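# Lay the boxed lamp flat, front up, on the stand

## Task

Place the fragile boxed lamp lying flat on the display stand with its front side pointing upward, so the entire box rests on the stand's top surface. It may touch the raised edge lip but must not be propped up on it, and must contact nothing besides the stand top. Release it and leave it motionless. The task fails if the box is dropped, falls or is struck while not held or pressed, if it is hit or put down hard while held or pressed, if it ever touches the table or the stand's side beneath the top board, if anything is pushed or knocked off the table, or if at the end the robot still grips the box or any other loose item or still bears much of the box's weight. Finish by opening the gripper and moving away.

## Robot and tools

Robot: a single arm with a two-finger parallel gripper. Its joints, base to hand, are waist, shoulder, elbow, wrist pitch, wrist yaw, wrist roll, plus the finger gap. The fingers point along the gripper's +x axis and close along its y axis. The reported end_effector_position is the point between the finger pads, roughly 3 to 4 cm short of the fingertips.

Frames: the scene frame has its origin on the table top under the arm base, +z up, and +y to the left when facing along +x. Result lines report position in metres and orientation as quat wxyz in this frame; the printed position can be a little off, especially at long reach. Motion commands, however, are expressed in the gripper's own axes.

execute_actions(actions): a list of actions run one after another. Each action is a table of 1 to 15 rows; each row lasts one control step (1/30 s), and if fewer than 15 rows are given the last one is repeated to fill 15 steps. A row is 7 numbers, each in [-1, 1]: dx, dy, dz, rx, ry, rz, opening. The first six are an offset, in gripper axes, from the gripper pose measured when that action began (for the first action of a call, from the last pose a result reported). Every row refers to that same starting pose, not to the row before it. Scale: 1.0 equals 0.6 m of translation or 180 degrees; rx, ry, rz form a single rotation vector. opening is absolute, not an offset: +1 is fully open (0.088 m), empty fingers close at about -0.80, and values below that change nothing. Allow at least about 0.5 s for a full close. An empty list just returns state and images.

Each control step clips the commanded pose to within 70 mm and 16 degrees of the current measured pose, so large offsets take several actions; after an action the arm goes at most to the last clipped pose. Friction may leave the hand short or slightly tilted, and tiny moves may not happen, so check pose after each move and correct tilt.

move(target, speed, blocking): one 7-number row laid out as above (offset in gripper axes from the pose in the latest result that shows one, plus absolute opening). The gripper follows a straight path toward it, taking the shorter rotation. speed is in m/s, 0.002 to 0.5, default 0.25; rotation rate is capped at twice that in rad/s. Paths last 0.5 to 10 s and stop short if longer. The path ignores obstacles; contact force grows with speed and with how far the target lies beyond the contact point, and the hand can overshoot speed near full reach. The opening is sent when the move starts. blocking=false returns after 0.5 s while the arm continues; until a result shows the move finished, other moves and execute_actions are refused, so use wait or stop. The move: line reports the ending (done, off_target, moving, held, fault) and limits (paced = pose clipped; held = a check blocked steps, after which the arm may jump faster), plus distance from target.

wait(seconds): 0 to 10; lets time pass while the arm holds its last command, returning early if a running move finishes. stop(): brakes a running move (needs room; fingers keep moving). zoom_image(camera, region): camera is cam_high or cam_wrist; region [x0, y0, x1, y1] in pixels of the 504x504 image, origin top-left, at most 504 by 504. show_instructions(): shows the reference images. finished_scene(scene): ends the current scene, given its number; irreversible.

Result lines: Joint positions and velocities in joint order (rad, rad/s) then finger gap (m, m/s). grip_measured gives the finger opening on the command scale; to hold something, command an opening clearly below it, further below squeezing harder (limit about 34 N per pad; fast closes push harder). Readings may be off by about 1 mm. Hand target shows where the controller currently drives the hand. A pose unreachable line means the clearance check altered or blocked the command (the base mount counts as arm). Joint torques are raw drive outputs with offsets and noise. Joint ranges: waist -3.054 to 3.054, shoulder 0 to 3.142, elbow 0 to 2.356, wrist pitch and yaw -1.571 to 1.571, roll -3.142 to 3.142.

Hazards: if contact torque hits a joint's load limit (waist 18.2, shoulder 22.5, elbow 22.4, wrist pitch 5.92, wrist yaw 5.9, wrist roll 5.54 N m, held weight included) the arm halts 10 s and drops the rest of the call. Holding loads heats motors; MOTOR HOT appears from 50 °C, and at 95 °C an OVER-TEMPERATURE FAULT holds the arm, and prolonged overheating cuts power so the arm goes limp. The robot keeps its last command while you think. Loose objects may occasionally get a brief shove.

Cameras: cam_high (fixed, overhead-angled) and cam_wrist (on the hand), both 504x504, with calibration given in the session. Avoid fast or hard contacts with the box, never let it touch the table or the stand's side, lower it gently, open, and lift clear before finishing.

Each tool is called in YAML: its name, and indented under it one key for each argument.

Reference images:

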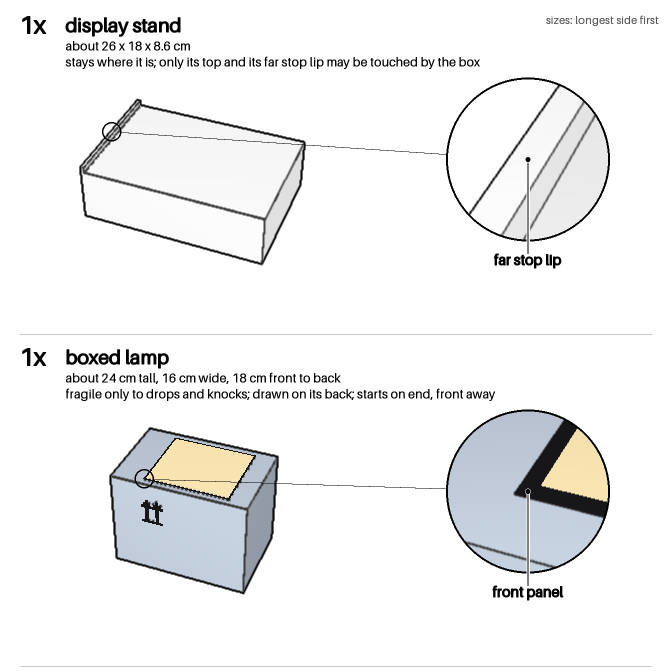

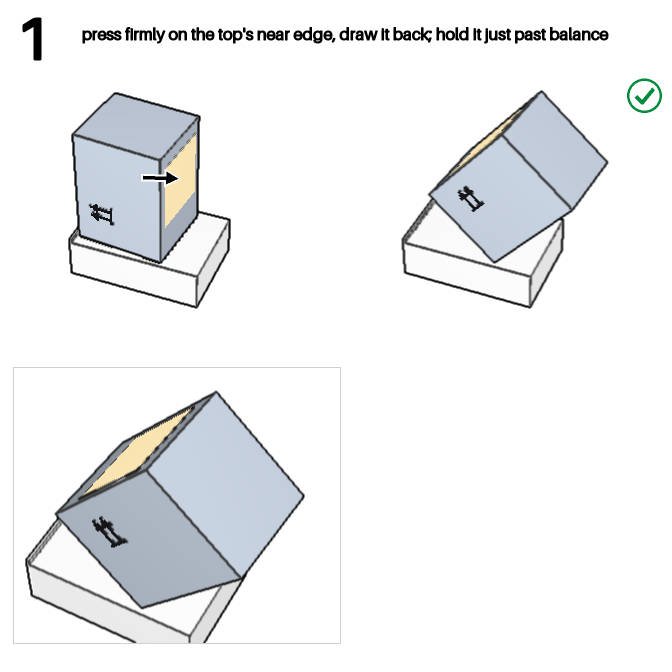

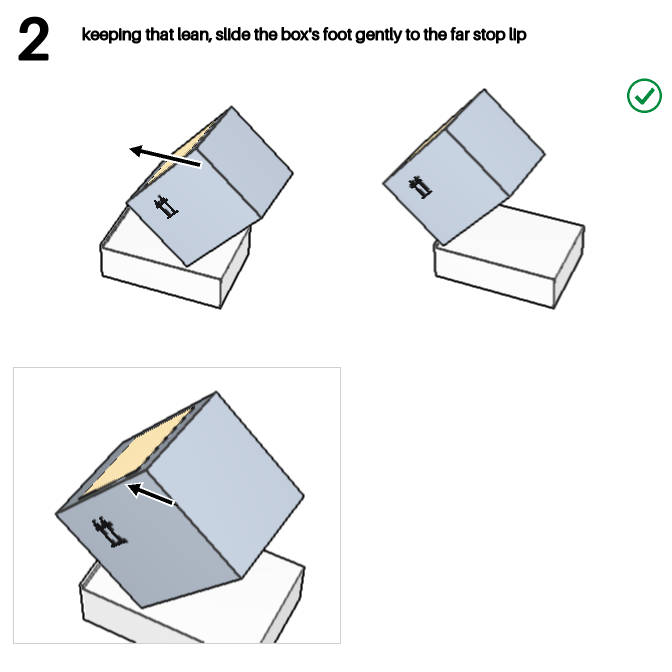

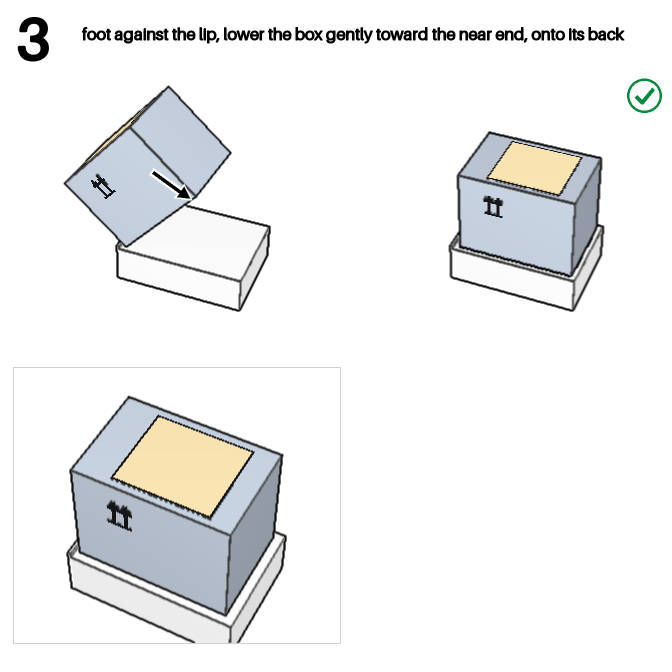

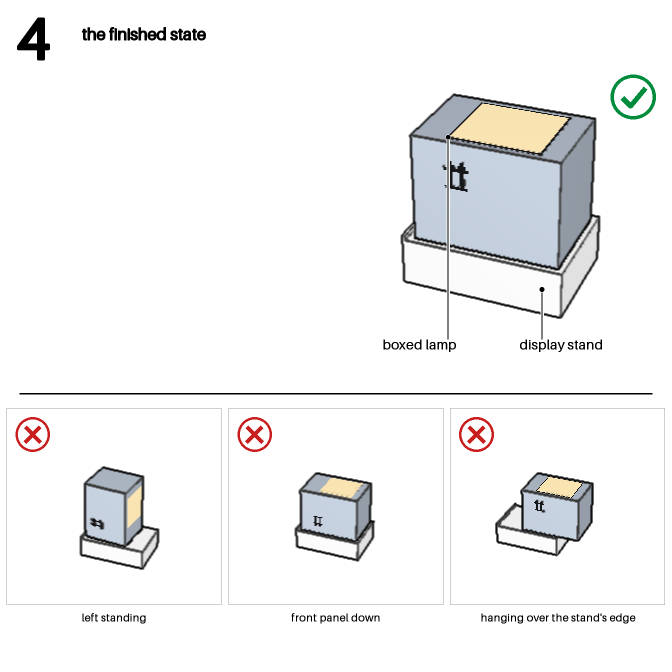

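## Session

execute_actions:
  actions: []

Scene clock: 0.00 s.
end_effector_position=(+0.1838, -0.4797, +0.3550) grip_measured=+0.829 end_effector_quat_wxyz=(-0.436, -0.534, +0.313, +0.654) end_effector_velocity=(-0.004, +0.002, -0.003) end_effector_angular_velocity=(+0.018, +0.032, -0.002)
Joint positions: [-1.353  1.46   1.443 -0.263  0.355  1.637  0.08 ]
Joint velocities: [-0.002 -0.002 -0.002 -0.022  0.007 -0.022  0.   ]
Joint torques (N m, as the arm reports them, + toward a larger angle): no reading
Motor temperatures (°C, as the motors report them): [26 24 26 27 24 26]
Heat: hottest wrist pitch 27 °C (+0.0 °C/min).
Hand target: +0.184, -0.480, +0.355; -0.436, -0.534, +0.313, +0.654

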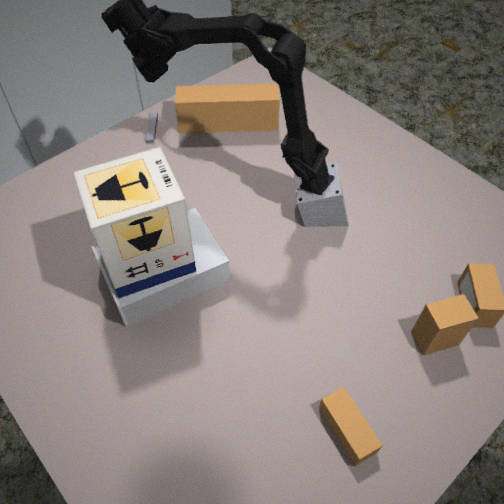

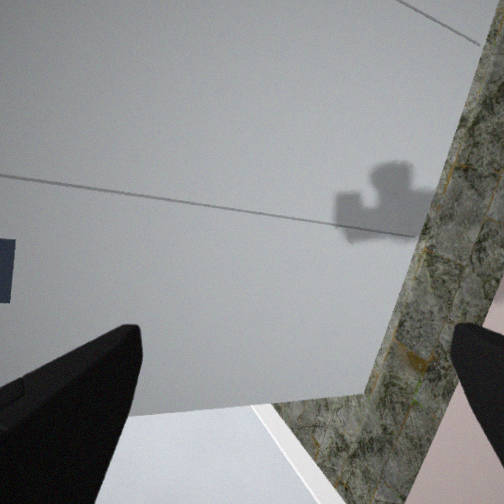

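zoom_image:
  camera: "cam_high"
  region: [50, 130, 250, 330]

Region (50, 130, 250, 330) of cam_high's 504x504 image, scaled by 2.520, with more detail than that image has.

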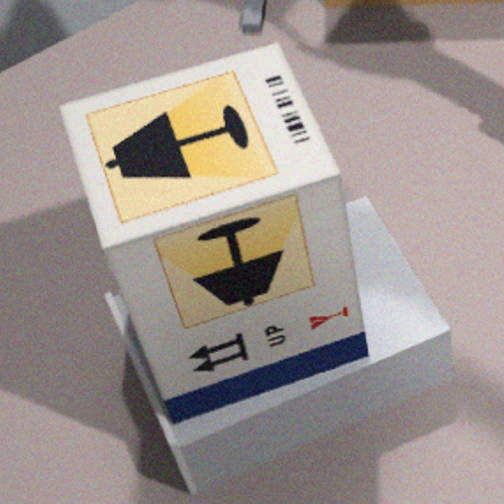

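move:
  target: [-0.673,-0.114,-0.192,-0.604,0.329,0.249,1]

Scene clock: 31.23 s.
end_effector_position=(+0.3011, -0.0774, +0.4354) grip_measured=+0.992 end_effector_quat_wxyz=(+0.910, +0.057, +0.382, -0.150) end_effector_velocity=(-0.004, +0.001, +0.003) end_effector_angular_velocity=(-0.003, +0.010, +0.010)
Joint positions: [ 0.182  1.035  1.605 -1.251  0.636  0.319  0.088]
Joint velocities: [ 0.017  0.002  0.022 -0.037  0.007  0.007 -0.   ]
Joint torques (N m, as the arm reports them, + toward a larger angle): [ 0.56 -1.67  5.44  0.94  0.16  0.12]
Motor temperatures (°C, as the motors report them): [26 28 30 30 24 26]
Heat: hottest elbow 30 °C (+5.8 °C/min).
Hand target: +0.302, -0.077, +0.438; +0.911, +0.059, +0.380, -0.150
Off the commanded pose: 0.005 m, 1 deg.
move: done
camera_calibration (this result's frames):
cam_wrist: T_world_to_cam=[[-0.309128, -0.951012, -0.0040776, 0.0376152], [-0.858551, 0.280912, -0.428927, 0.497967], [0.40906, -0.129092, -0.90333, 0.346602], [0, 0, 0, 1]] pos_world=[0.297377, -0.0593688, 0.52684]

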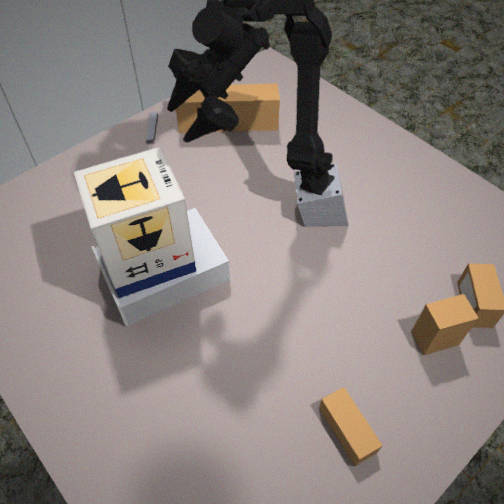

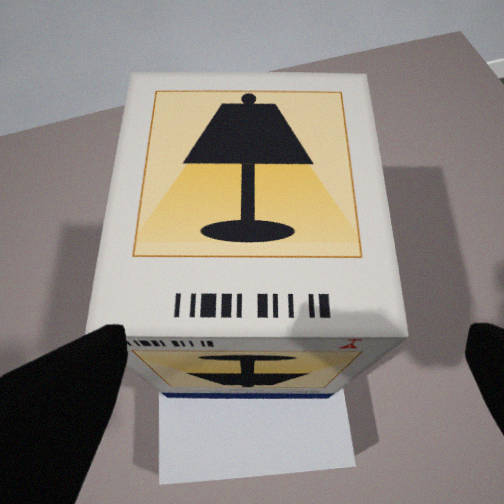

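move:
  target: [0.153,0.033,-0.035,0,0,0,1]
  speed: 0.1

Scene clock: 36.03 s.
end_effector_position=(+0.3535, -0.0764, +0.3593) grip_measured=+0.992 end_effector_quat_wxyz=(+0.912, +0.060, +0.377, -0.150) end_effector_velocity=(-0.001, -0.001, -0.000) end_effector_angular_velocity=(-0.000, -0.004, +0.002)
Joint positions: [-0.016  1.06   1.277 -0.813  0.476  0.181  0.088]
Joint velocities: [-0.007 -0.007 -0.007  0.007 -0.007 -0.007 -0.   ]
Joint torques (N m, as the arm reports them, + toward a larger angle): [ 0.28 -3.06  4.36  1.37  0.02 -0.09]
Motor temperatures (°C, as the motors report them): [26 28 30 30 24 26]
Heat: hottest elbow 30 °C (+5.0 °C/min).
Hand target: +0.354, -0.076, +0.355; +0.910, +0.058, +0.382, -0.149
Off the commanded pose: 0.004 m, 1 deg.
move: done
camera_calibration (this result's frames):
cam_wrist: T_world_to_cam=[[-0.311797, -0.950092, -0.0103686, 0.0577308], [-0.85333, 0.284808, -0.436707, 0.511293], [0.417865, -0.127316, -0.899544, 0.252219], [0, 0, 0, 1]] pos_world=[0.348908, -0.0586591, 0.450766]

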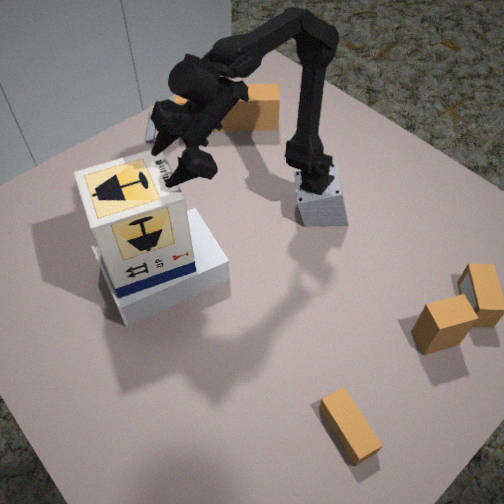

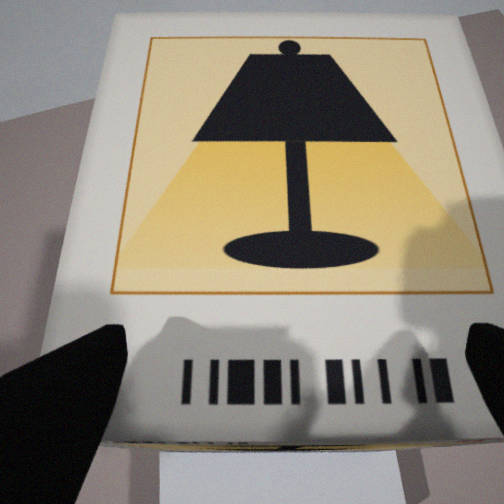

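move:
  target: [0.03,0,-0.03,0,0,0,1]
  speed: 0.015

Scene clock: 40.37 s.
end_effector_position=(+0.3557, -0.0759, +0.3438) grip_measured=+0.992 end_effector_quat_wxyz=(+0.917, +0.063, +0.366, -0.148) end_effector_velocity=(-0.002, -0.001, -0.003) end_effector_angular_velocity=(-0.022, +0.018, +0.010)
Joint positions: [-0.037  1.034  1.181 -0.71   0.453  0.162  0.088]
Joint velocities: [-0.002 -0.002 -0.007 -0.007  0.007 -0.022 -0.   ]
Joint torques (N m, as the arm reports them, + toward a larger angle): [-0.2  -3.39  3.14  1.04  0.01  0.05]
Motor temperatures (°C, as the motors report them): [26 28 30 31 24 26]
Heat: hottest wrist pitch 31 °C (+5.9 °C/min).
Hand target: +0.354, -0.077, +0.334; +0.912, +0.060, +0.377, -0.150
Off the commanded pose: 0.010 m, 2 deg.
move: off_target
camera_calibration (this result's frames):
cam_wrist: T_world_to_cam=[[-0.309458, -0.950665, -0.0217133, 0.0617186], [-0.842305, 0.284639, -0.457716, 0.509472], [0.441315, -0.123355, -0.888833, 0.22566], [0, 0, 0, 1]] pos_world=[0.348643, -0.0585058, 0.435108]

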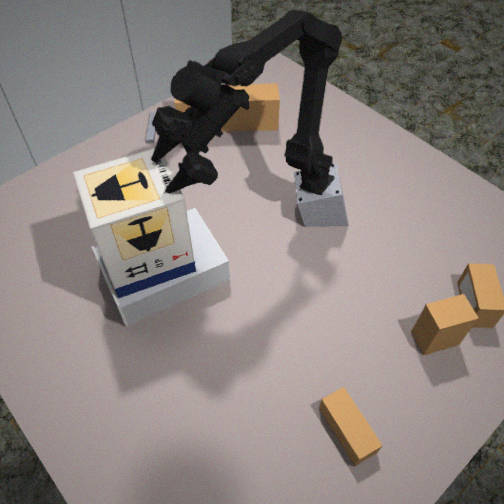

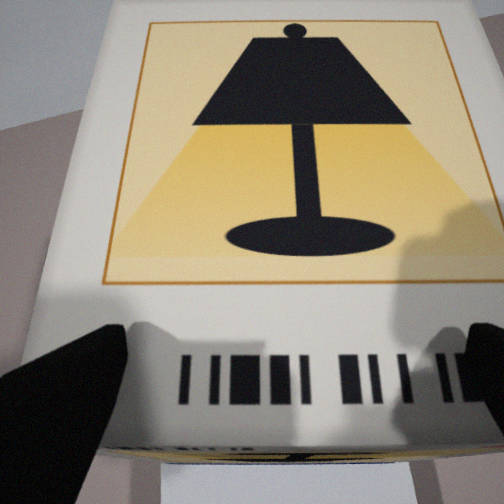

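execute_actions:
  actions:
    - [[0.0236,0,-0.0236,0,0.008,0,1]]
    - [[0.006,0,-0.041,0,0.005,0,1]]
    - [[0.006,0,-0.041,0,0.005,0,1]]
    - [[0.006,0,-0.041,0,0.005,0,1]]

Scene clock: 45.63 s.
end_effector_position=(+0.3370, -0.0727, +0.3425) grip_measured=+0.991 end_effector_quat_wxyz=(+0.942, +0.086, +0.291, -0.146) end_effector_velocity=(-0.002, +0.004, -0.004) end_effector_angular_velocity=(-0.006, +0.014, +0.035)
Joint positions: [-0.016  0.86   0.969 -0.506  0.459  0.156  0.088]
Joint velocities: [ 0.002 -0.007 -0.012 -0.007 -0.022 -0.022 -0.   ]
Joint torques (N m, as the arm reports them, + toward a larger angle): [ 0.18 -1.89  1.49 -0.1   0.04  0.53]
Motor temperatures (°C, as the motors report them): [26 27 30 30 24 26]
Heat: hottest elbow 30 °C (+3.9 °C/min).
Hand target: +0.332, -0.070, +0.321; +0.933, +0.081, +0.319, -0.146
Off the commanded pose: 0.022 m, 3 deg.
camera_calibration (this result's frames):
cam_wrist: T_world_to_cam=[[-0.314355, -0.945147, -0.0887569, 0.084047], [-0.752906, 0.305173, -0.583097, 0.506555], [0.578198, -0.116474, -0.80754, 0.159648], [0, 0, 0, 1]] pos_world=[0.315501, -0.0565556, 0.431752]

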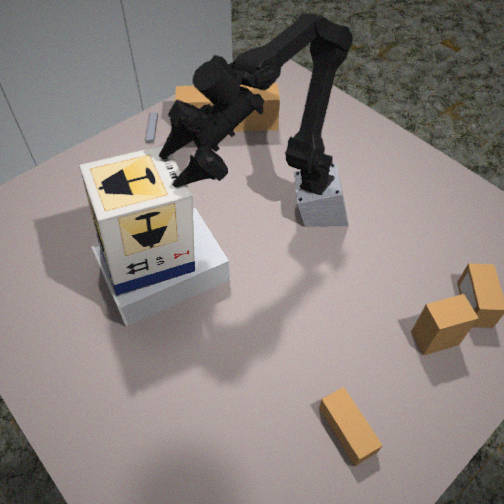

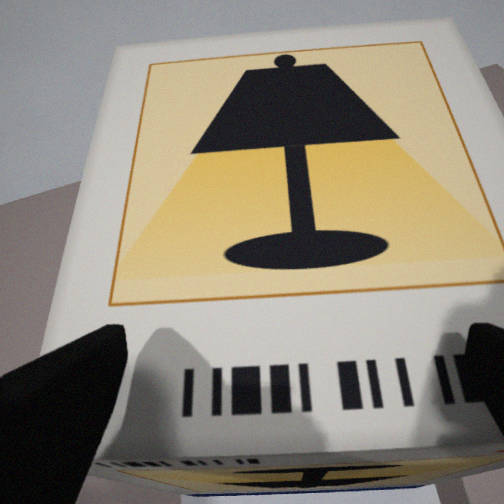

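execute_actions:
  actions:
    - [[0.010,-0.003,-0.029,-0.004,0.02,-0.003,1],[0.007,-0.003,-0.031,-0.006,0.022,-0.004,1],[0.004,-0.003,-0.033,-0.008,0.024,-0.005,1],[0.001,-0.003,-0.035,-0.01,0.026,-0.006,1],[-0.002,-0.003,-0.037,-0.012,0.028,-0.007,1],[-0.005,-0.003,-0.039,-0.014,0.03,-0.008,1],[-0.008,-0.003,-0.042,-0.016,0.032,-0.009,1],[-0.011,-0.003,-0.044,-0.018,0.034,-0.011,1],[-0.014,-0.003,-0.046,-0.02,0.036,-0.012,1],[-0.017,-0.003,-0.048,-0.021,0.038,-0.013,1],[-0.020,-0.003,-0.05,-0.021,0.038,-0.013,1],[-0.024,-0.003,-0.053,-0.021,0.038,-0.013,1]]

wait:
  seconds: 0.5

Scene clock: 52.43 s.
end_effector_position=(+0.3147, -0.0650, +0.3396) grip_measured=+0.990 end_effector_quat_wxyz=(+0.932, +0.063, +0.327, -0.145) end_effector_velocity=(-0.029, +0.008, -0.003) end_effector_angular_velocity=(-0.017, +0.060, -0.009)
Joint positions: [ 0.07   0.828  0.99  -0.66   0.546  0.185  0.088]
Joint velocities: [ 0.12  -0.056 -0.002 -0.154  0.125  0.081  0.   ]
Joint torques (N m, as the arm reports them, + toward a larger angle): [-0.26 -1.11  3.07 -0.38  0.1   0.57]
Motor temperatures (°C, as the motors report them): [26 27 30 30 24 26]
Heat: hottest elbow 30 °C (+3.4 °C/min).
Hand target: +0.309, -0.063, +0.325; +0.922, +0.057, +0.352, -0.150
Off the commanded pose: 0.016 m, 3 deg.
camera_calibration (this result's frames):
cam_wrist: T_world_to_cam=[[-0.302627, -0.952489, -0.0343707, 0.0613495], [-0.803391, 0.274326, -0.528496, 0.481129], [0.512815, -0.132324, -0.84824, 0.204525], [0, 0, 0, 1]] pos_world=[0.300218, -0.0464882, 0.429869]

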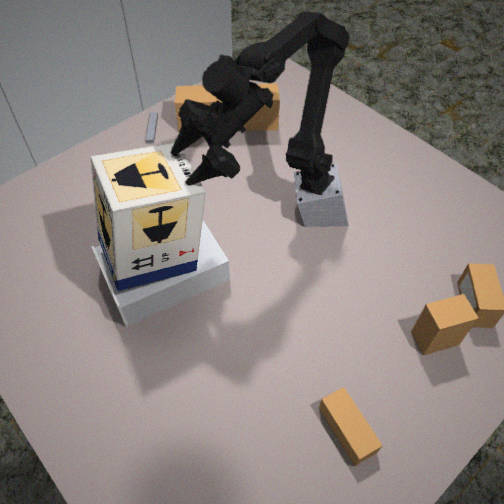

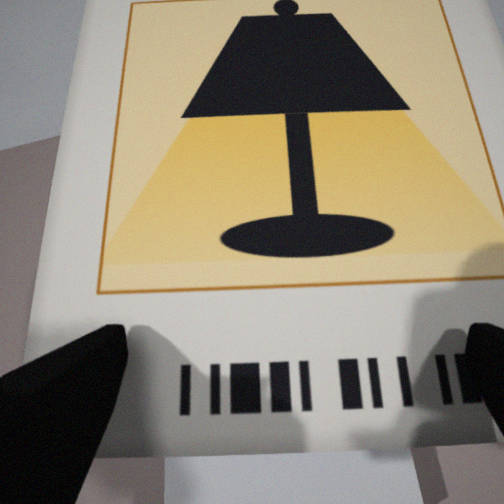

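Scene clock: 52.93 s.
end_effector_position=(+0.3122, -0.0642, +0.3391) grip_measured=+0.990 end_effector_quat_wxyz=(+0.930, +0.061, +0.330, -0.147) end_effector_velocity=(-0.001, +0.000, +0.000) end_effector_angular_velocity=(-0.002, +0.004, +0.008)
Joint positions: [ 0.082  0.824  0.99  -0.675  0.56   0.194  0.088]
Joint velocities: [-0.002 -0.002  0.002 -0.007 -0.007 -0.007 -0.   ]
Joint torques (N m, as the arm reports them, + toward a larger angle): [-0.34 -1.23  2.99 -0.48  0.04  0.53]
Motor temperatures (°C, as the motors report them): [26 27 30 30 24 26]
Heat: hottest elbow 30 °C (+3.4 °C/min).
Hand target: +0.309, -0.063, +0.325; +0.922, +0.057, +0.352, -0.150
Off the commanded pose: 0.015 m, 3 deg.
wait: 0.50 s; at rest by 0.23 s
camera_calibration (this result's frames):
cam_wrist: T_world_to_cam=[[-0.304747, -0.95195, -0.0303512, 0.0606969], [-0.806291, 0.274818, -0.523803, 0.47792], [0.506975, -0.135156, -0.851299, 0.208219], [0, 0, 0, 1]] pos_world=[0.298278, -0.0454189, 0.429435]

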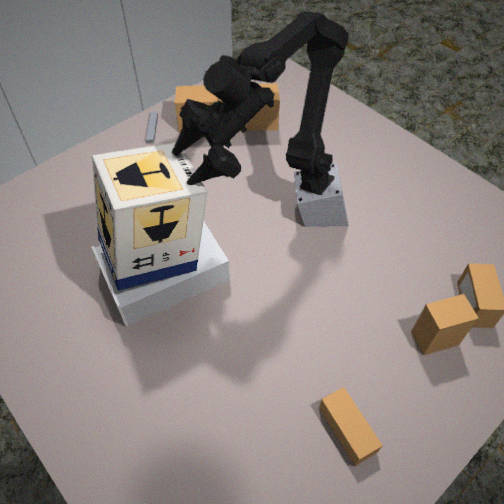

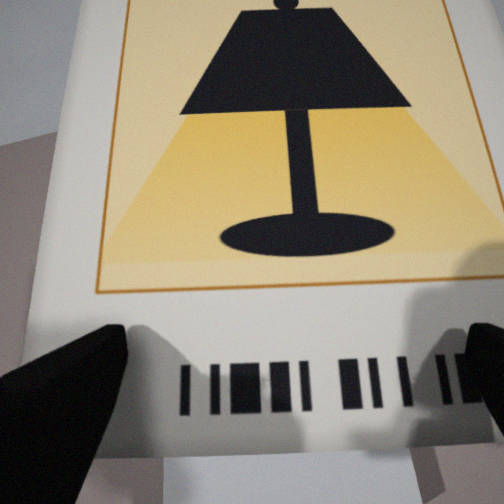

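execute_actions:
  actions:
    - [[0.010,-0.001,-0.022,-0.0034,0.014,-0.0043,1],[0.0075,-0.001,-0.025,-0.0034,0.014,-0.0043,1],[0.005,-0.001,-0.028,-0.0034,0.014,-0.0043,1],[0.0025,-0.001,-0.031,-0.0034,0.014,-0.0043,1],[0,-0.001,-0.034,-0.0034,0.014,-0.0043,1],[-0.0025,-0.001,-0.037,-0.0034,0.014,-0.0043,1],[-0.005,-0.001,-0.040,-0.0034,0.014,-0.0043,1],[-0.0075,-0.001,-0.043,-0.0034,0.014,-0.0043,1],[-0.01,-0.001,-0.046,-0.0034,0.014,-0.0043,1],[-0.0125,-0.001,-0.049,-0.0034,0.014,-0.0043,1],[-0.015,-0.001,-0.052,-0.0034,0.014,-0.0043,1],[-0.017,-0.001,-0.055,-0.0034,0.014,-0.0043,1],[-0.019,-0.001,-0.058,-0.0034,0.014,-0.0043,1],[-0.021,-0.001,-0.061,-0.0034,0.014,-0.0043,1],[-0.023,-0.001,-0.064,-0.0034,0.014,-0.0043,1]]

wait:
  seconds: 0.4

Scene clock: 59.60 s.
end_effector_position=(+0.2900, -0.0578, +0.3363) grip_measured=+0.991 end_effector_quat_wxyz=(+0.930, +0.064, +0.330, -0.147) end_effector_velocity=(-0.058, +0.021, -0.013) end_effector_angular_velocity=(+0.019, -0.021, +0.008)
Joint positions: [ 0.175  0.749  0.947 -0.739  0.639  0.256  0.088]
Joint velocities: [ 0.286 -0.208 -0.139 -0.154  0.227  0.183 -0.   ]
Joint torques (N m, as the arm reports them, + toward a larger angle): [-0.16 -0.99  1.7  -0.08  0.02  0.46]
Motor temperatures (°C, as the motors report them): [26 27 29 30 24 26]
Heat: hottest wrist pitch 30 °C (+3.0 °C/min).
Hand target: +0.280, -0.054, +0.319; +0.923, +0.056, +0.351, -0.149
Off the commanded pose: 0.022 m, 3 deg.
camera_calibration (this result's frames):
cam_wrist: T_world_to_cam=[[-0.307629, -0.950832, -0.0358136, 0.0626877], [-0.804356, 0.279977, -0.524046, 0.456606], [0.508307, -0.132405, -0.850937, 0.217607], [0, 0, 0, 1]] pos_world=[0.275947, -0.0394215, 0.426697]

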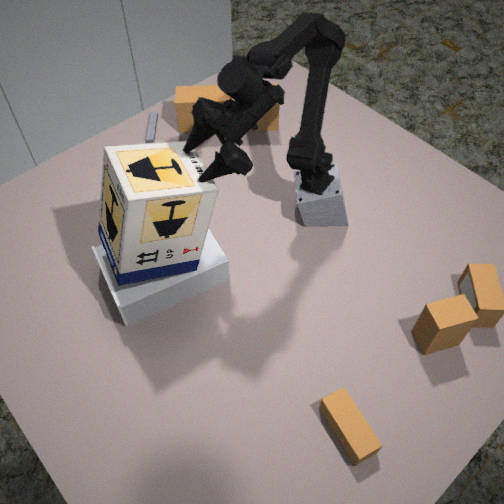

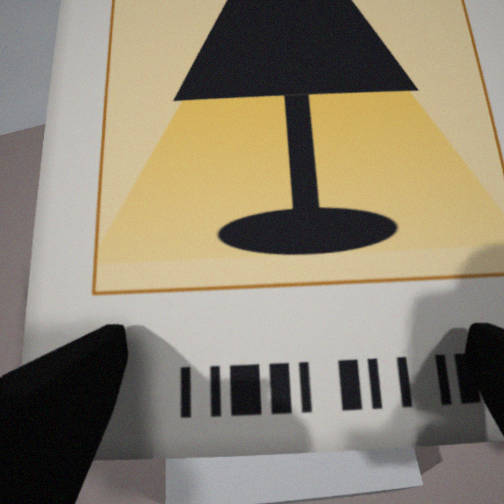

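Scene clock: 60.00 s.
end_effector_position=(+0.2840, -0.0560, +0.3349) grip_measured=+0.991 end_effector_quat_wxyz=(+0.931, +0.065, +0.329, -0.147) end_effector_velocity=(-0.005, -0.003, -0.003) end_effector_angular_velocity=(-0.006, +0.014, -0.008)
Joint positions: [ 0.203  0.728  0.933 -0.755  0.663  0.275  0.088]
Joint velocities: [-0.002 -0.012 -0.007 -0.022  0.007  0.007 -0.   ]
Joint torques (N m, as the arm reports them, + toward a larger angle): [-0.21 -0.71  1.63 -0.05  0.04  0.5 ]
Motor temperatures (°C, as the motors report them): [26 27 29 30 24 26]
Heat: hottest wrist pitch 30 °C (+3.0 °C/min).
Hand target: +0.280, -0.054, +0.319; +0.923, +0.057, +0.351, -0.149
Off the commanded pose: 0.018 m, 3 deg.
wait: 0.40 s; at rest by 0.30 s
camera_calibration (this result's frames):
cam_wrist: T_world_to_cam=[[-0.308143, -0.950595, -0.0376568, 0.0632305], [-0.803478, 0.28124, -0.524717, 0.450647], [0.509383, -0.131431, -0.850444, 0.219204], [0, 0, 0, 1]] pos_world=[0.26991, -0.0378231, 0.425264]

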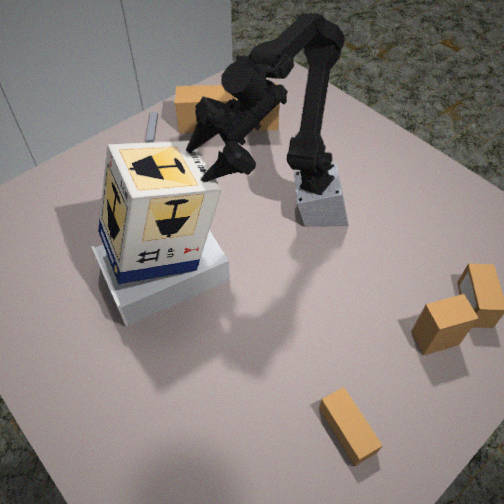

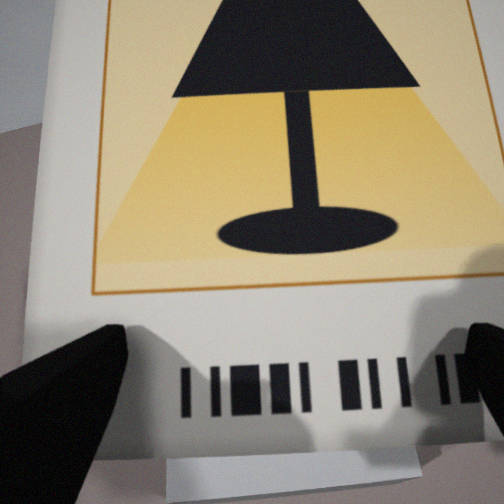

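execute_actions:
  actions:
    - [[0.011,-0.001,-0.025,-0.006,0.014,-0.004,1],[0.0085,-0.001,-0.029,-0.006,0.016,-0.004,1],[0.006,-0.001,-0.032,-0.006,0.017,-0.004,1],[0.0035,-0.001,-0.036,-0.006,0.019,-0.004,1],[0.001,-0.001,-0.039,-0.006,0.02,-0.004,1],[-0.0015,-0.001,-0.043,-0.006,0.022,-0.004,1],[-0.004,-0.001,-0.046,-0.006,0.023,-0.004,1],[-0.0065,-0.001,-0.05,-0.006,0.025,-0.004,1],[-0.009,-0.001,-0.054,-0.006,0.027,-0.004,1],[-0.0115,-0.001,-0.057,-0.006,0.028,-0.004,1],[-0.014,-0.001,-0.061,-0.006,0.03,-0.004,1],[-0.016,-0.001,-0.065,-0.006,0.031,-0.004,1],[-0.018,-0.001,-0.069,-0.006,0.033,-0.004,1],[-0.02,-0.001,-0.072,-0.006,0.034,-0.004,1],[-0.022,-0.001,-0.076,-0.006,0.036,-0.004,1]]

wait:
  seconds: 0.4

Scene clock: 66.10 s.
end_effector_position=(+0.2589, -0.0494, +0.3280) grip_measured=+0.990 end_effector_quat_wxyz=(+0.922, +0.072, +0.352, -0.144) end_effector_velocity=(-0.068, +0.020, -0.026) end_effector_angular_velocity=(+0.049, +0.146, +0.017)
Joint positions: [ 0.319  0.684  0.93  -0.912  0.736  0.404  0.088]
Joint velocities: [ 0.359 -0.085 -0.012 -0.462  0.212  0.418 -0.   ]
Joint torques (N m, as the arm reports them, + toward a larger angle): [-0.56  0.04  1.1  -0.09 -0.12  0.55]
Motor temperatures (°C, as the motors report them): [26 26 29 29 24 26]
Heat: hottest elbow 29 °C (+1.0 °C/min).
Hand target: +0.248, -0.045, +0.309; +0.911, +0.061, +0.382, -0.145
Off the commanded pose: 0.024 m, 4 deg.
camera_calibration (this result's frames):
cam_wrist: T_world_to_cam=[[-0.306871, -0.950725, -0.0441802, 0.0634021], [-0.827693, 0.2895, -0.480744, 0.417212], [0.469846, -0.110959, -0.875747, 0.246521], [0, 0, 0, 1]] pos_world=[0.248953, -0.0331511, 0.419263]

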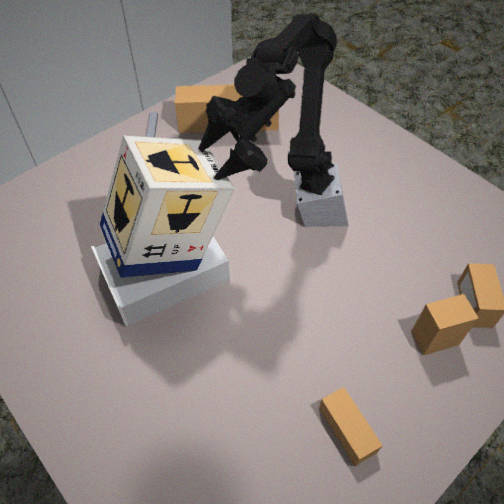

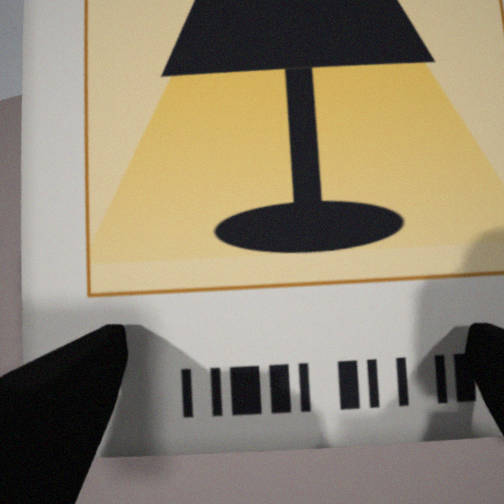

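Scene clock: 66.50 s.
end_effector_position=(+0.2521, -0.0481, +0.3251) grip_measured=+0.990 end_effector_quat_wxyz=(+0.919, +0.072, +0.359, -0.145) end_effector_velocity=(-0.004, -0.002, -0.004) end_effector_angular_velocity=(-0.010, +0.015, -0.002)
Joint positions: [ 0.353  0.675  0.927 -0.958  0.76   0.448  0.088]
Joint velocities: [ 0.002 -0.007 -0.007 -0.022  0.007  0.007  0.   ]
Joint torques (N m, as the arm reports them, + toward a larger angle): [-0.38  0.15  1.01  0.04 -0.16  0.5 ]
Motor temperatures (°C, as the motors report them): [26 26 29 29 24 26]
Heat: hottest elbow 29 °C (+1.0 °C/min).
Hand target: +0.248, -0.045, +0.309; +0.911, +0.061, +0.381, -0.145
Off the commanded pose: 0.019 m, 3 deg.
wait: 0.40 s; at rest by 0.33 s
camera_calibration (this result's frames):
cam_wrist: T_world_to_cam=[[-0.30971, -0.949857, -0.0430285, 0.0627402], [-0.8337, 0.293039, -0.468052, 0.407405], [0.457192, -0.109088, -0.882653, 0.252865], [0, 0, 0, 1]] pos_world=[0.243477, -0.0322068, 0.416579]

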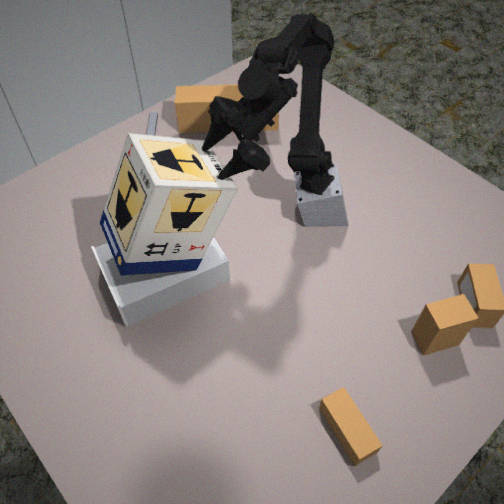

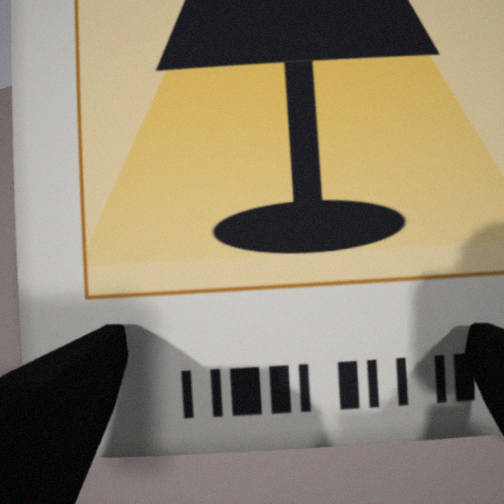

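execute_actions:
  actions:
    - [[0.012,0.002,-0.025,-0.008,0.015,-0.004,1],[0.0105,0.0025,-0.029,-0.008,0.017,-0.004,1],[0.009,0.003,-0.033,-0.008,0.018,-0.004,1],[0.0075,0.0035,-0.036,-0.008,0.02,-0.004,1],[0.006,0.004,-0.04,-0.008,0.021,-0.004,1],[0.0045,0.0045,-0.044,-0.008,0.023,-0.004,1],[0.003,0.005,-0.048,-0.008,0.024,-0.004,1],[0.0015,0.005,-0.051,-0.008,0.026,-0.004,1],[0,0.005,-0.055,-0.008,0.028,-0.004,1],[-0.0015,0.005,-0.059,-0.008,0.029,-0.004,1],[-0.003,0.005,-0.063,-0.008,0.031,-0.004,1],[-0.004,0.005,-0.067,-0.008,0.032,-0.004,1],[-0.005,0.005,-0.07,-0.008,0.034,-0.004,1],[-0.0065,0.005,-0.074,-0.008,0.035,-0.004,1],[-0.0075,0.005,-0.078,-0.008,0.037,-0.004,1]]

wait:
  seconds: 0.4

Scene clock: 73.23 s.
end_effector_position=(+0.2276, -0.0372, +0.3026) grip_measured=+0.992 end_effector_quat_wxyz=(+0.902, +0.074, +0.401, -0.139) end_effector_velocity=(-0.065, +0.027, -0.058) end_effector_angular_velocity=(+0.009, +0.215, +0.059)
Joint positions: [ 0.482  0.67   0.893 -1.132  0.801  0.645  0.088]
Joint velocities: [ 0.374 -0.007 -0.11  -0.447  0.11   0.52  -0.   ]
Joint torques (N m, as the arm reports them, + toward a larger angle): [0.19 0.14 3.69 0.7  0.39 0.06]
Motor temperatures (°C, as the motors report them): [26 26 29 29 24 26]
Heat: hottest elbow 29 °C (+0.0 °C/min).
Hand target: +0.221, -0.034, +0.294; +0.897, +0.066, +0.413, -0.140
Off the commanded pose: 0.012 m, 2 deg.
camera_calibration (this result's frames):
cam_wrist: T_world_to_cam=[[-0.30316, -0.952266, -0.0358349, 0.0607587], [-0.874769, 0.293011, -0.385906, 0.357758], [0.377985, -0.085644, -0.921842, 0.276195], [0, 0, 0, 1]] pos_world=[0.226978, -0.0233141, 0.394846]

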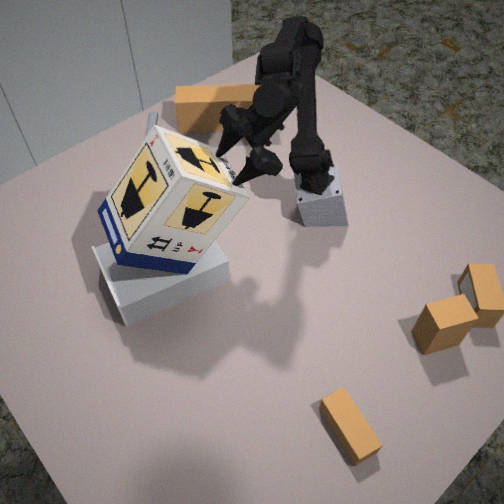

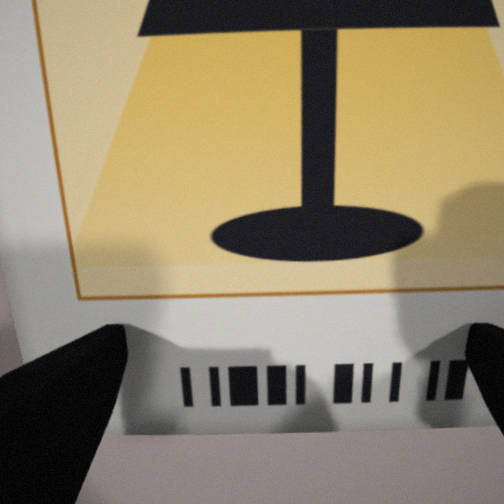

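Scene clock: 73.63 s.
end_effector_position=(+0.2215, -0.0349, +0.2974) grip_measured=+0.992 end_effector_quat_wxyz=(+0.899, +0.072, +0.410, -0.138) end_effector_velocity=(-0.004, -0.001, -0.002) end_effector_angular_velocity=(+0.000, +0.014, +0.005)
Joint positions: [ 0.519  0.671  0.883 -1.175  0.813  0.698  0.088]
Joint velocities: [ 0.002 -0.007 -0.002 -0.022 -0.007  0.007 -0.   ]
Joint torques (N m, as the arm reports them, + toward a larger angle): [0.2  0.12 3.66 0.71 0.39 0.12]
Motor temperatures (°C, as the motors report them): [26 26 29 29 24 26]
Heat: hottest elbow 29 °C (+0.0 °C/min).
Hand target: +0.221, -0.034, +0.294; +0.897, +0.066, +0.413, -0.140
Off the commanded pose: 0.004 m, 1 deg.
wait: 0.40 s; at rest by 0.33 s
camera_calibration (this result's frames):
cam_wrist: T_world_to_cam=[[-0.29985, -0.953502, -0.0303979, 0.0585927], [-0.88333, 0.289535, -0.368643, 0.346317], [0.360303, -0.0836862, -0.929074, 0.280023], [0, 0, 0, 1]] pos_world=[0.222588, -0.0209687, 0.389611]

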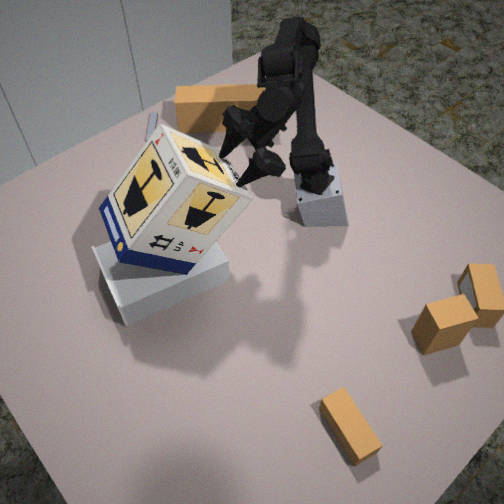

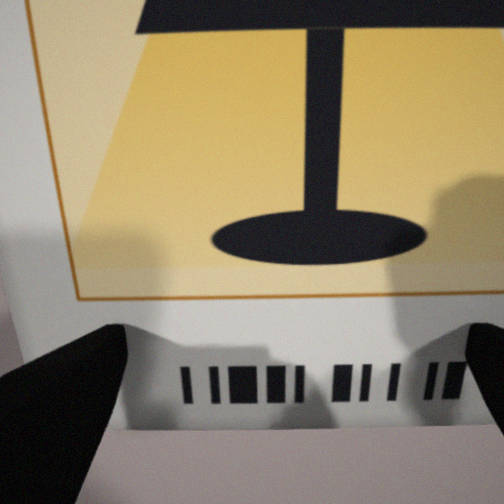

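move:
  target: [0.147,0,0.159,-0.006,0.002,0,1]
  speed: 0.03

Scene clock: 81.00 s.
end_effector_position=(+0.3412, -0.0737, +0.2898) grip_measured=+0.992 end_effector_quat_wxyz=(+0.896, +0.065, +0.418, -0.131) end_effector_velocity=(+0.000, +0.001, +0.000) end_effector_angular_velocity=(+0.011, +0.003, +0.013)
Joint positions: [-0.106  1.022  1.029 -0.673  0.361  0.143  0.088]
Joint velocities: [-0.007  0.002  0.007 -0.007 -0.022 -0.007  0.   ]
Joint torques (N m, as the arm reports them, + toward a larger angle): [ 0.14 -2.75  6.77  1.53  0.05 -0.06]
Motor temperatures (°C, as the motors report them): [26 26 29 30 24 26]
Heat: hottest wrist pitch 30 °C (+1.0 °C/min).
Hand target: +0.345, -0.075, +0.294; +0.899, +0.066, +0.413, -0.132
Off the commanded pose: 0.005 m, 1 deg.
move: done
camera_calibration (this result's frames):
cam_wrist: T_world_to_cam=[[-0.283155, -0.958847, -0.0208757, 0.0483796], [-0.894699, 0.271927, -0.354357, 0.458963], [0.345451, -0.0816605, -0.934877, 0.233435], [0, 0, 0, 1]] pos_world=[0.343692, -0.0593531, 0.38188]

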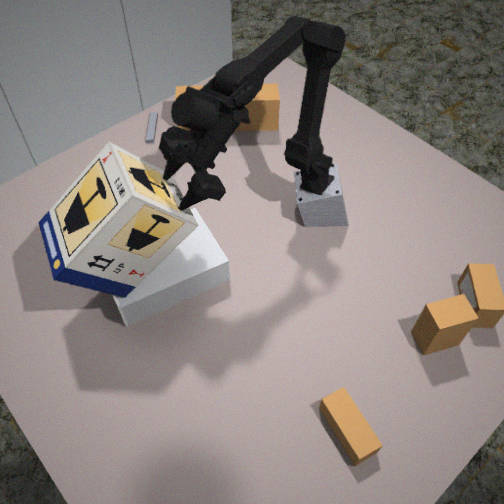

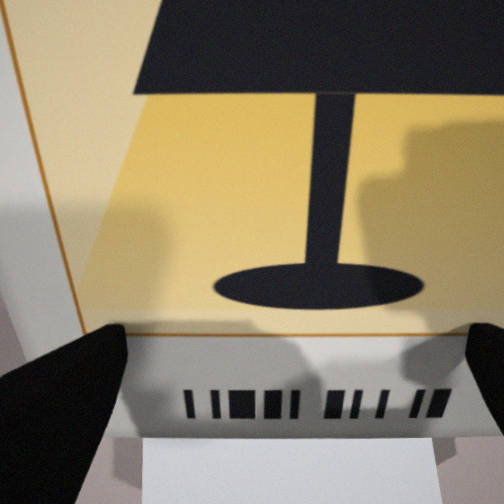

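zoom_image:
  camera: "cam_high"
  region: [30, 180, 230, 340]

Region (30, 180, 230, 340) of cam_high's 504x504 image, scaled by 2.520, with more detail than that image has; it fills the top 403 rows of this view, and the rest is white.

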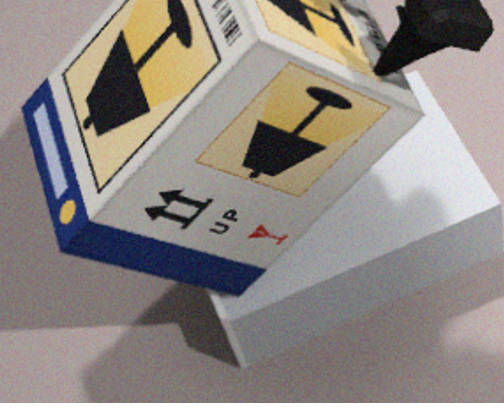

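move:
  target: [0.032,0,0.006,0,0,0,1]
  speed: 0.01

zoom_image:
  camera: "cam_high"
  region: [30, 180, 230, 340]

Scene clock: 89.50 s.
end_effector_position=(+0.3534, -0.0786, +0.2901) grip_measured=+0.992 end_effector_quat_wxyz=(+0.903, +0.064, +0.404, -0.130) end_effector_velocity=(-0.001, +0.001, -0.002) end_effector_angular_velocity=(+0.010, +0.007, +0.014)
Joint positions: [-0.135  1.046  1.031 -0.609  0.338  0.114  0.088]
Joint velocities: [-0.007 -0.002 -0.002 -0.007 -0.022 -0.007 -0.   ]
Joint torques (N m, as the arm reports them, + toward a larger angle): [-0.21 -0.89  4.11  1.62 -0.15  0.27]
Motor temperatures (°C, as the motors report them): [26 26 31 31 24 26]
Heat: hottest elbow 31 °C (+1.0 °C/min).
Hand target: +0.355, -0.078, +0.278; +0.897, +0.065, +0.418, -0.131
Off the commanded pose: 0.013 m, 2 deg.
move: off_target
camera_calibration (this result's frames):
cam_wrist: T_world_to_cam=[[-0.279983, -0.959701, -0.0241402, 0.0469057], [-0.883606, 0.267451, -0.384331, 0.475751], [0.375299, -0.0862757, -0.92288, 0.214709], [0, 0, 0, 1]] pos_world=[0.352929, -0.0637001, 0.382128]

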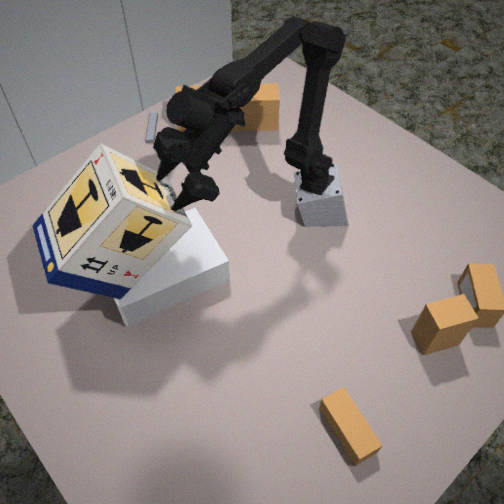

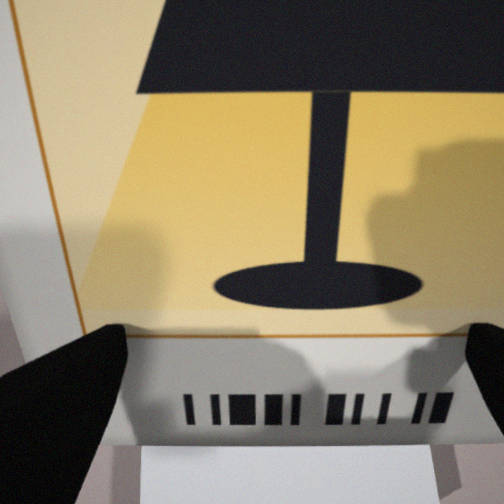

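Region (30, 180, 230, 340) of cam_high's 504x504 image, scaled by 2.520, with more detail than that image has; it fills the top 403 rows of this view, and the rest is white.

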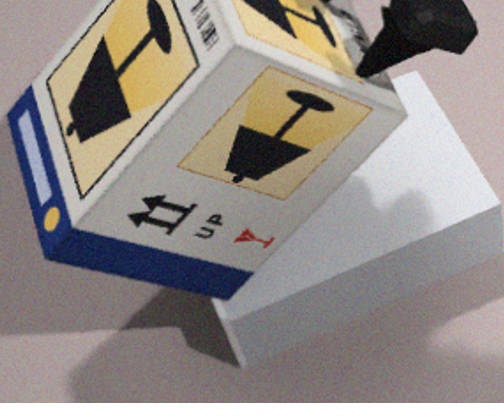

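execute_actions:
  actions:
    - [[0.0165,0,-0.0115,0,0.01,0,1],[0.016,0,-0.016,0,0.009,0,1],[0.016,0,-0.02,0,0.007,0,1],[0.016,0,-0.025,0,0.006,0,1],[0.016,0,-0.029,0,0.004,0,1],[0.016,0,-0.034,0,0.003,0,1],[0.016,0,-0.038,0,0.001,0,1],[0.016,0,-0.042,0,0,0,1],[0.016,0,-0.047,0,-0.001,0,1],[0.016,0,-0.051,0,-0.003,0,1],[0.016,0,-0.056,0,-0.004,0,1],[0.016,0,-0.06,0,-0.006,0,1],[0.0165,0,-0.065,0,-0.007,0,1],[0.017,0,-0.069,0,-0.009,0,1],[0.017,0,-0.0735,0,-0.01,0,1]]

wait:
  seconds: 0.4

Scene clock: 95.97 s.
end_effector_position=(+0.3346, -0.0736, +0.2692) grip_measured=+0.992 end_effector_quat_wxyz=(+0.911, +0.060, +0.388, -0.129) end_effector_velocity=(-0.059, +0.020, -0.070) end_effector_angular_velocity=(-0.029, -0.070, +0.022)
Joint positions: [-0.125  0.948  0.863 -0.502  0.346  0.102  0.088]
Joint velocities: [ 0.046 -0.281 -0.496  0.286  0.037 -0.022 -0.   ]
Joint torques (N m, as the arm reports them, + toward a larger angle): [-0.04 -1.79  3.58  2.02 -0.04  0.4 ]
Motor temperatures (°C, as the motors report them): [26 25 31 31 24 26]
Heat: hottest elbow 31 °C (+1.0 °C/min).
Hand target: +0.328, -0.071, +0.253; +0.909, +0.062, +0.392, -0.131
Off the commanded pose: 0.017 m, 0 deg.
camera_calibration (this result's frames):
cam_wrist: T_world_to_cam=[[-0.274318, -0.961365, -0.0229632, 0.0436169], [-0.871276, 0.258576, -0.417154, 0.453783], [0.406975, -0.0944255, -0.908546, 0.187959], [0, 0, 0, 1]] pos_world=[0.330841, -0.0576576, 0.361068]

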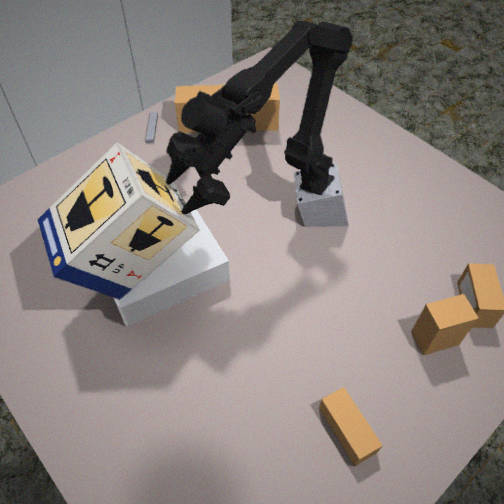

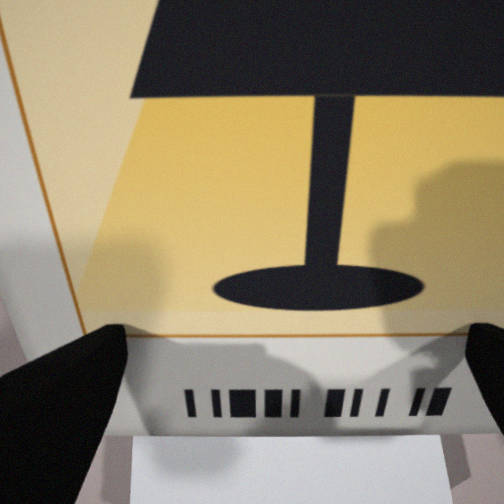

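Scene clock: 96.37 s.
end_effector_position=(+0.3283, -0.0717, +0.2614) grip_measured=+0.992 end_effector_quat_wxyz=(+0.912, +0.059, +0.385, -0.129) end_effector_velocity=(-0.004, +0.001, -0.003) end_effector_angular_velocity=(-0.000, +0.008, +0.009)
Joint positions: [-0.122  0.92   0.812 -0.474  0.35   0.1    0.088]
Joint velocities: [-0.002 -0.012 -0.012 -0.007 -0.007 -0.007 -0.   ]
Joint torques (N m, as the arm reports them, + toward a larger angle): [ 0.14 -1.6   3.75  2.28  0.01  0.41]
Motor temperatures (°C, as the motors report them): [26 25 31 31 24 26]
Heat: hottest elbow 31 °C (+1.0 °C/min).
Hand target: +0.328, -0.071, +0.253; +0.909, +0.062, +0.392, -0.131
Off the commanded pose: 0.008 m, 1 deg.
wait: 0.40 s; at rest by 0.30 s
camera_calibration (this result's frames):
cam_wrist: T_world_to_cam=[[-0.273057, -0.961755, -0.0215977, 0.0427075], [-0.869555, 0.256359, -0.422083, 0.445093], [0.411478, -0.0964725, -0.9063, 0.181346], [0, 0, 0, 1]] pos_world=[0.324074, -0.0555342, 0.353142]

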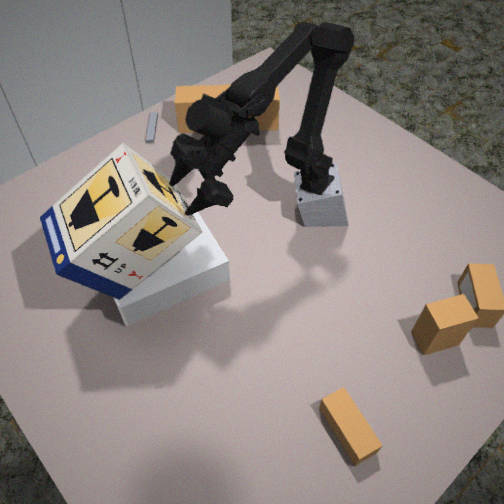

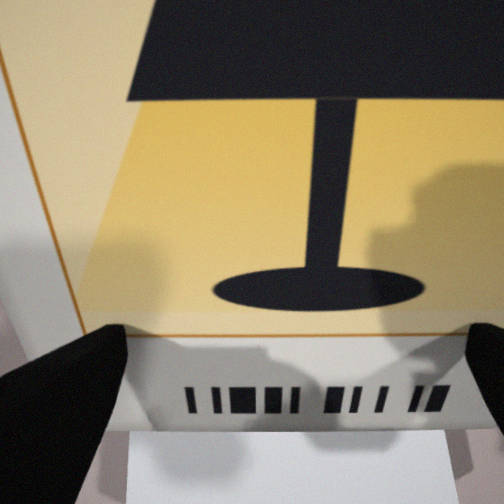

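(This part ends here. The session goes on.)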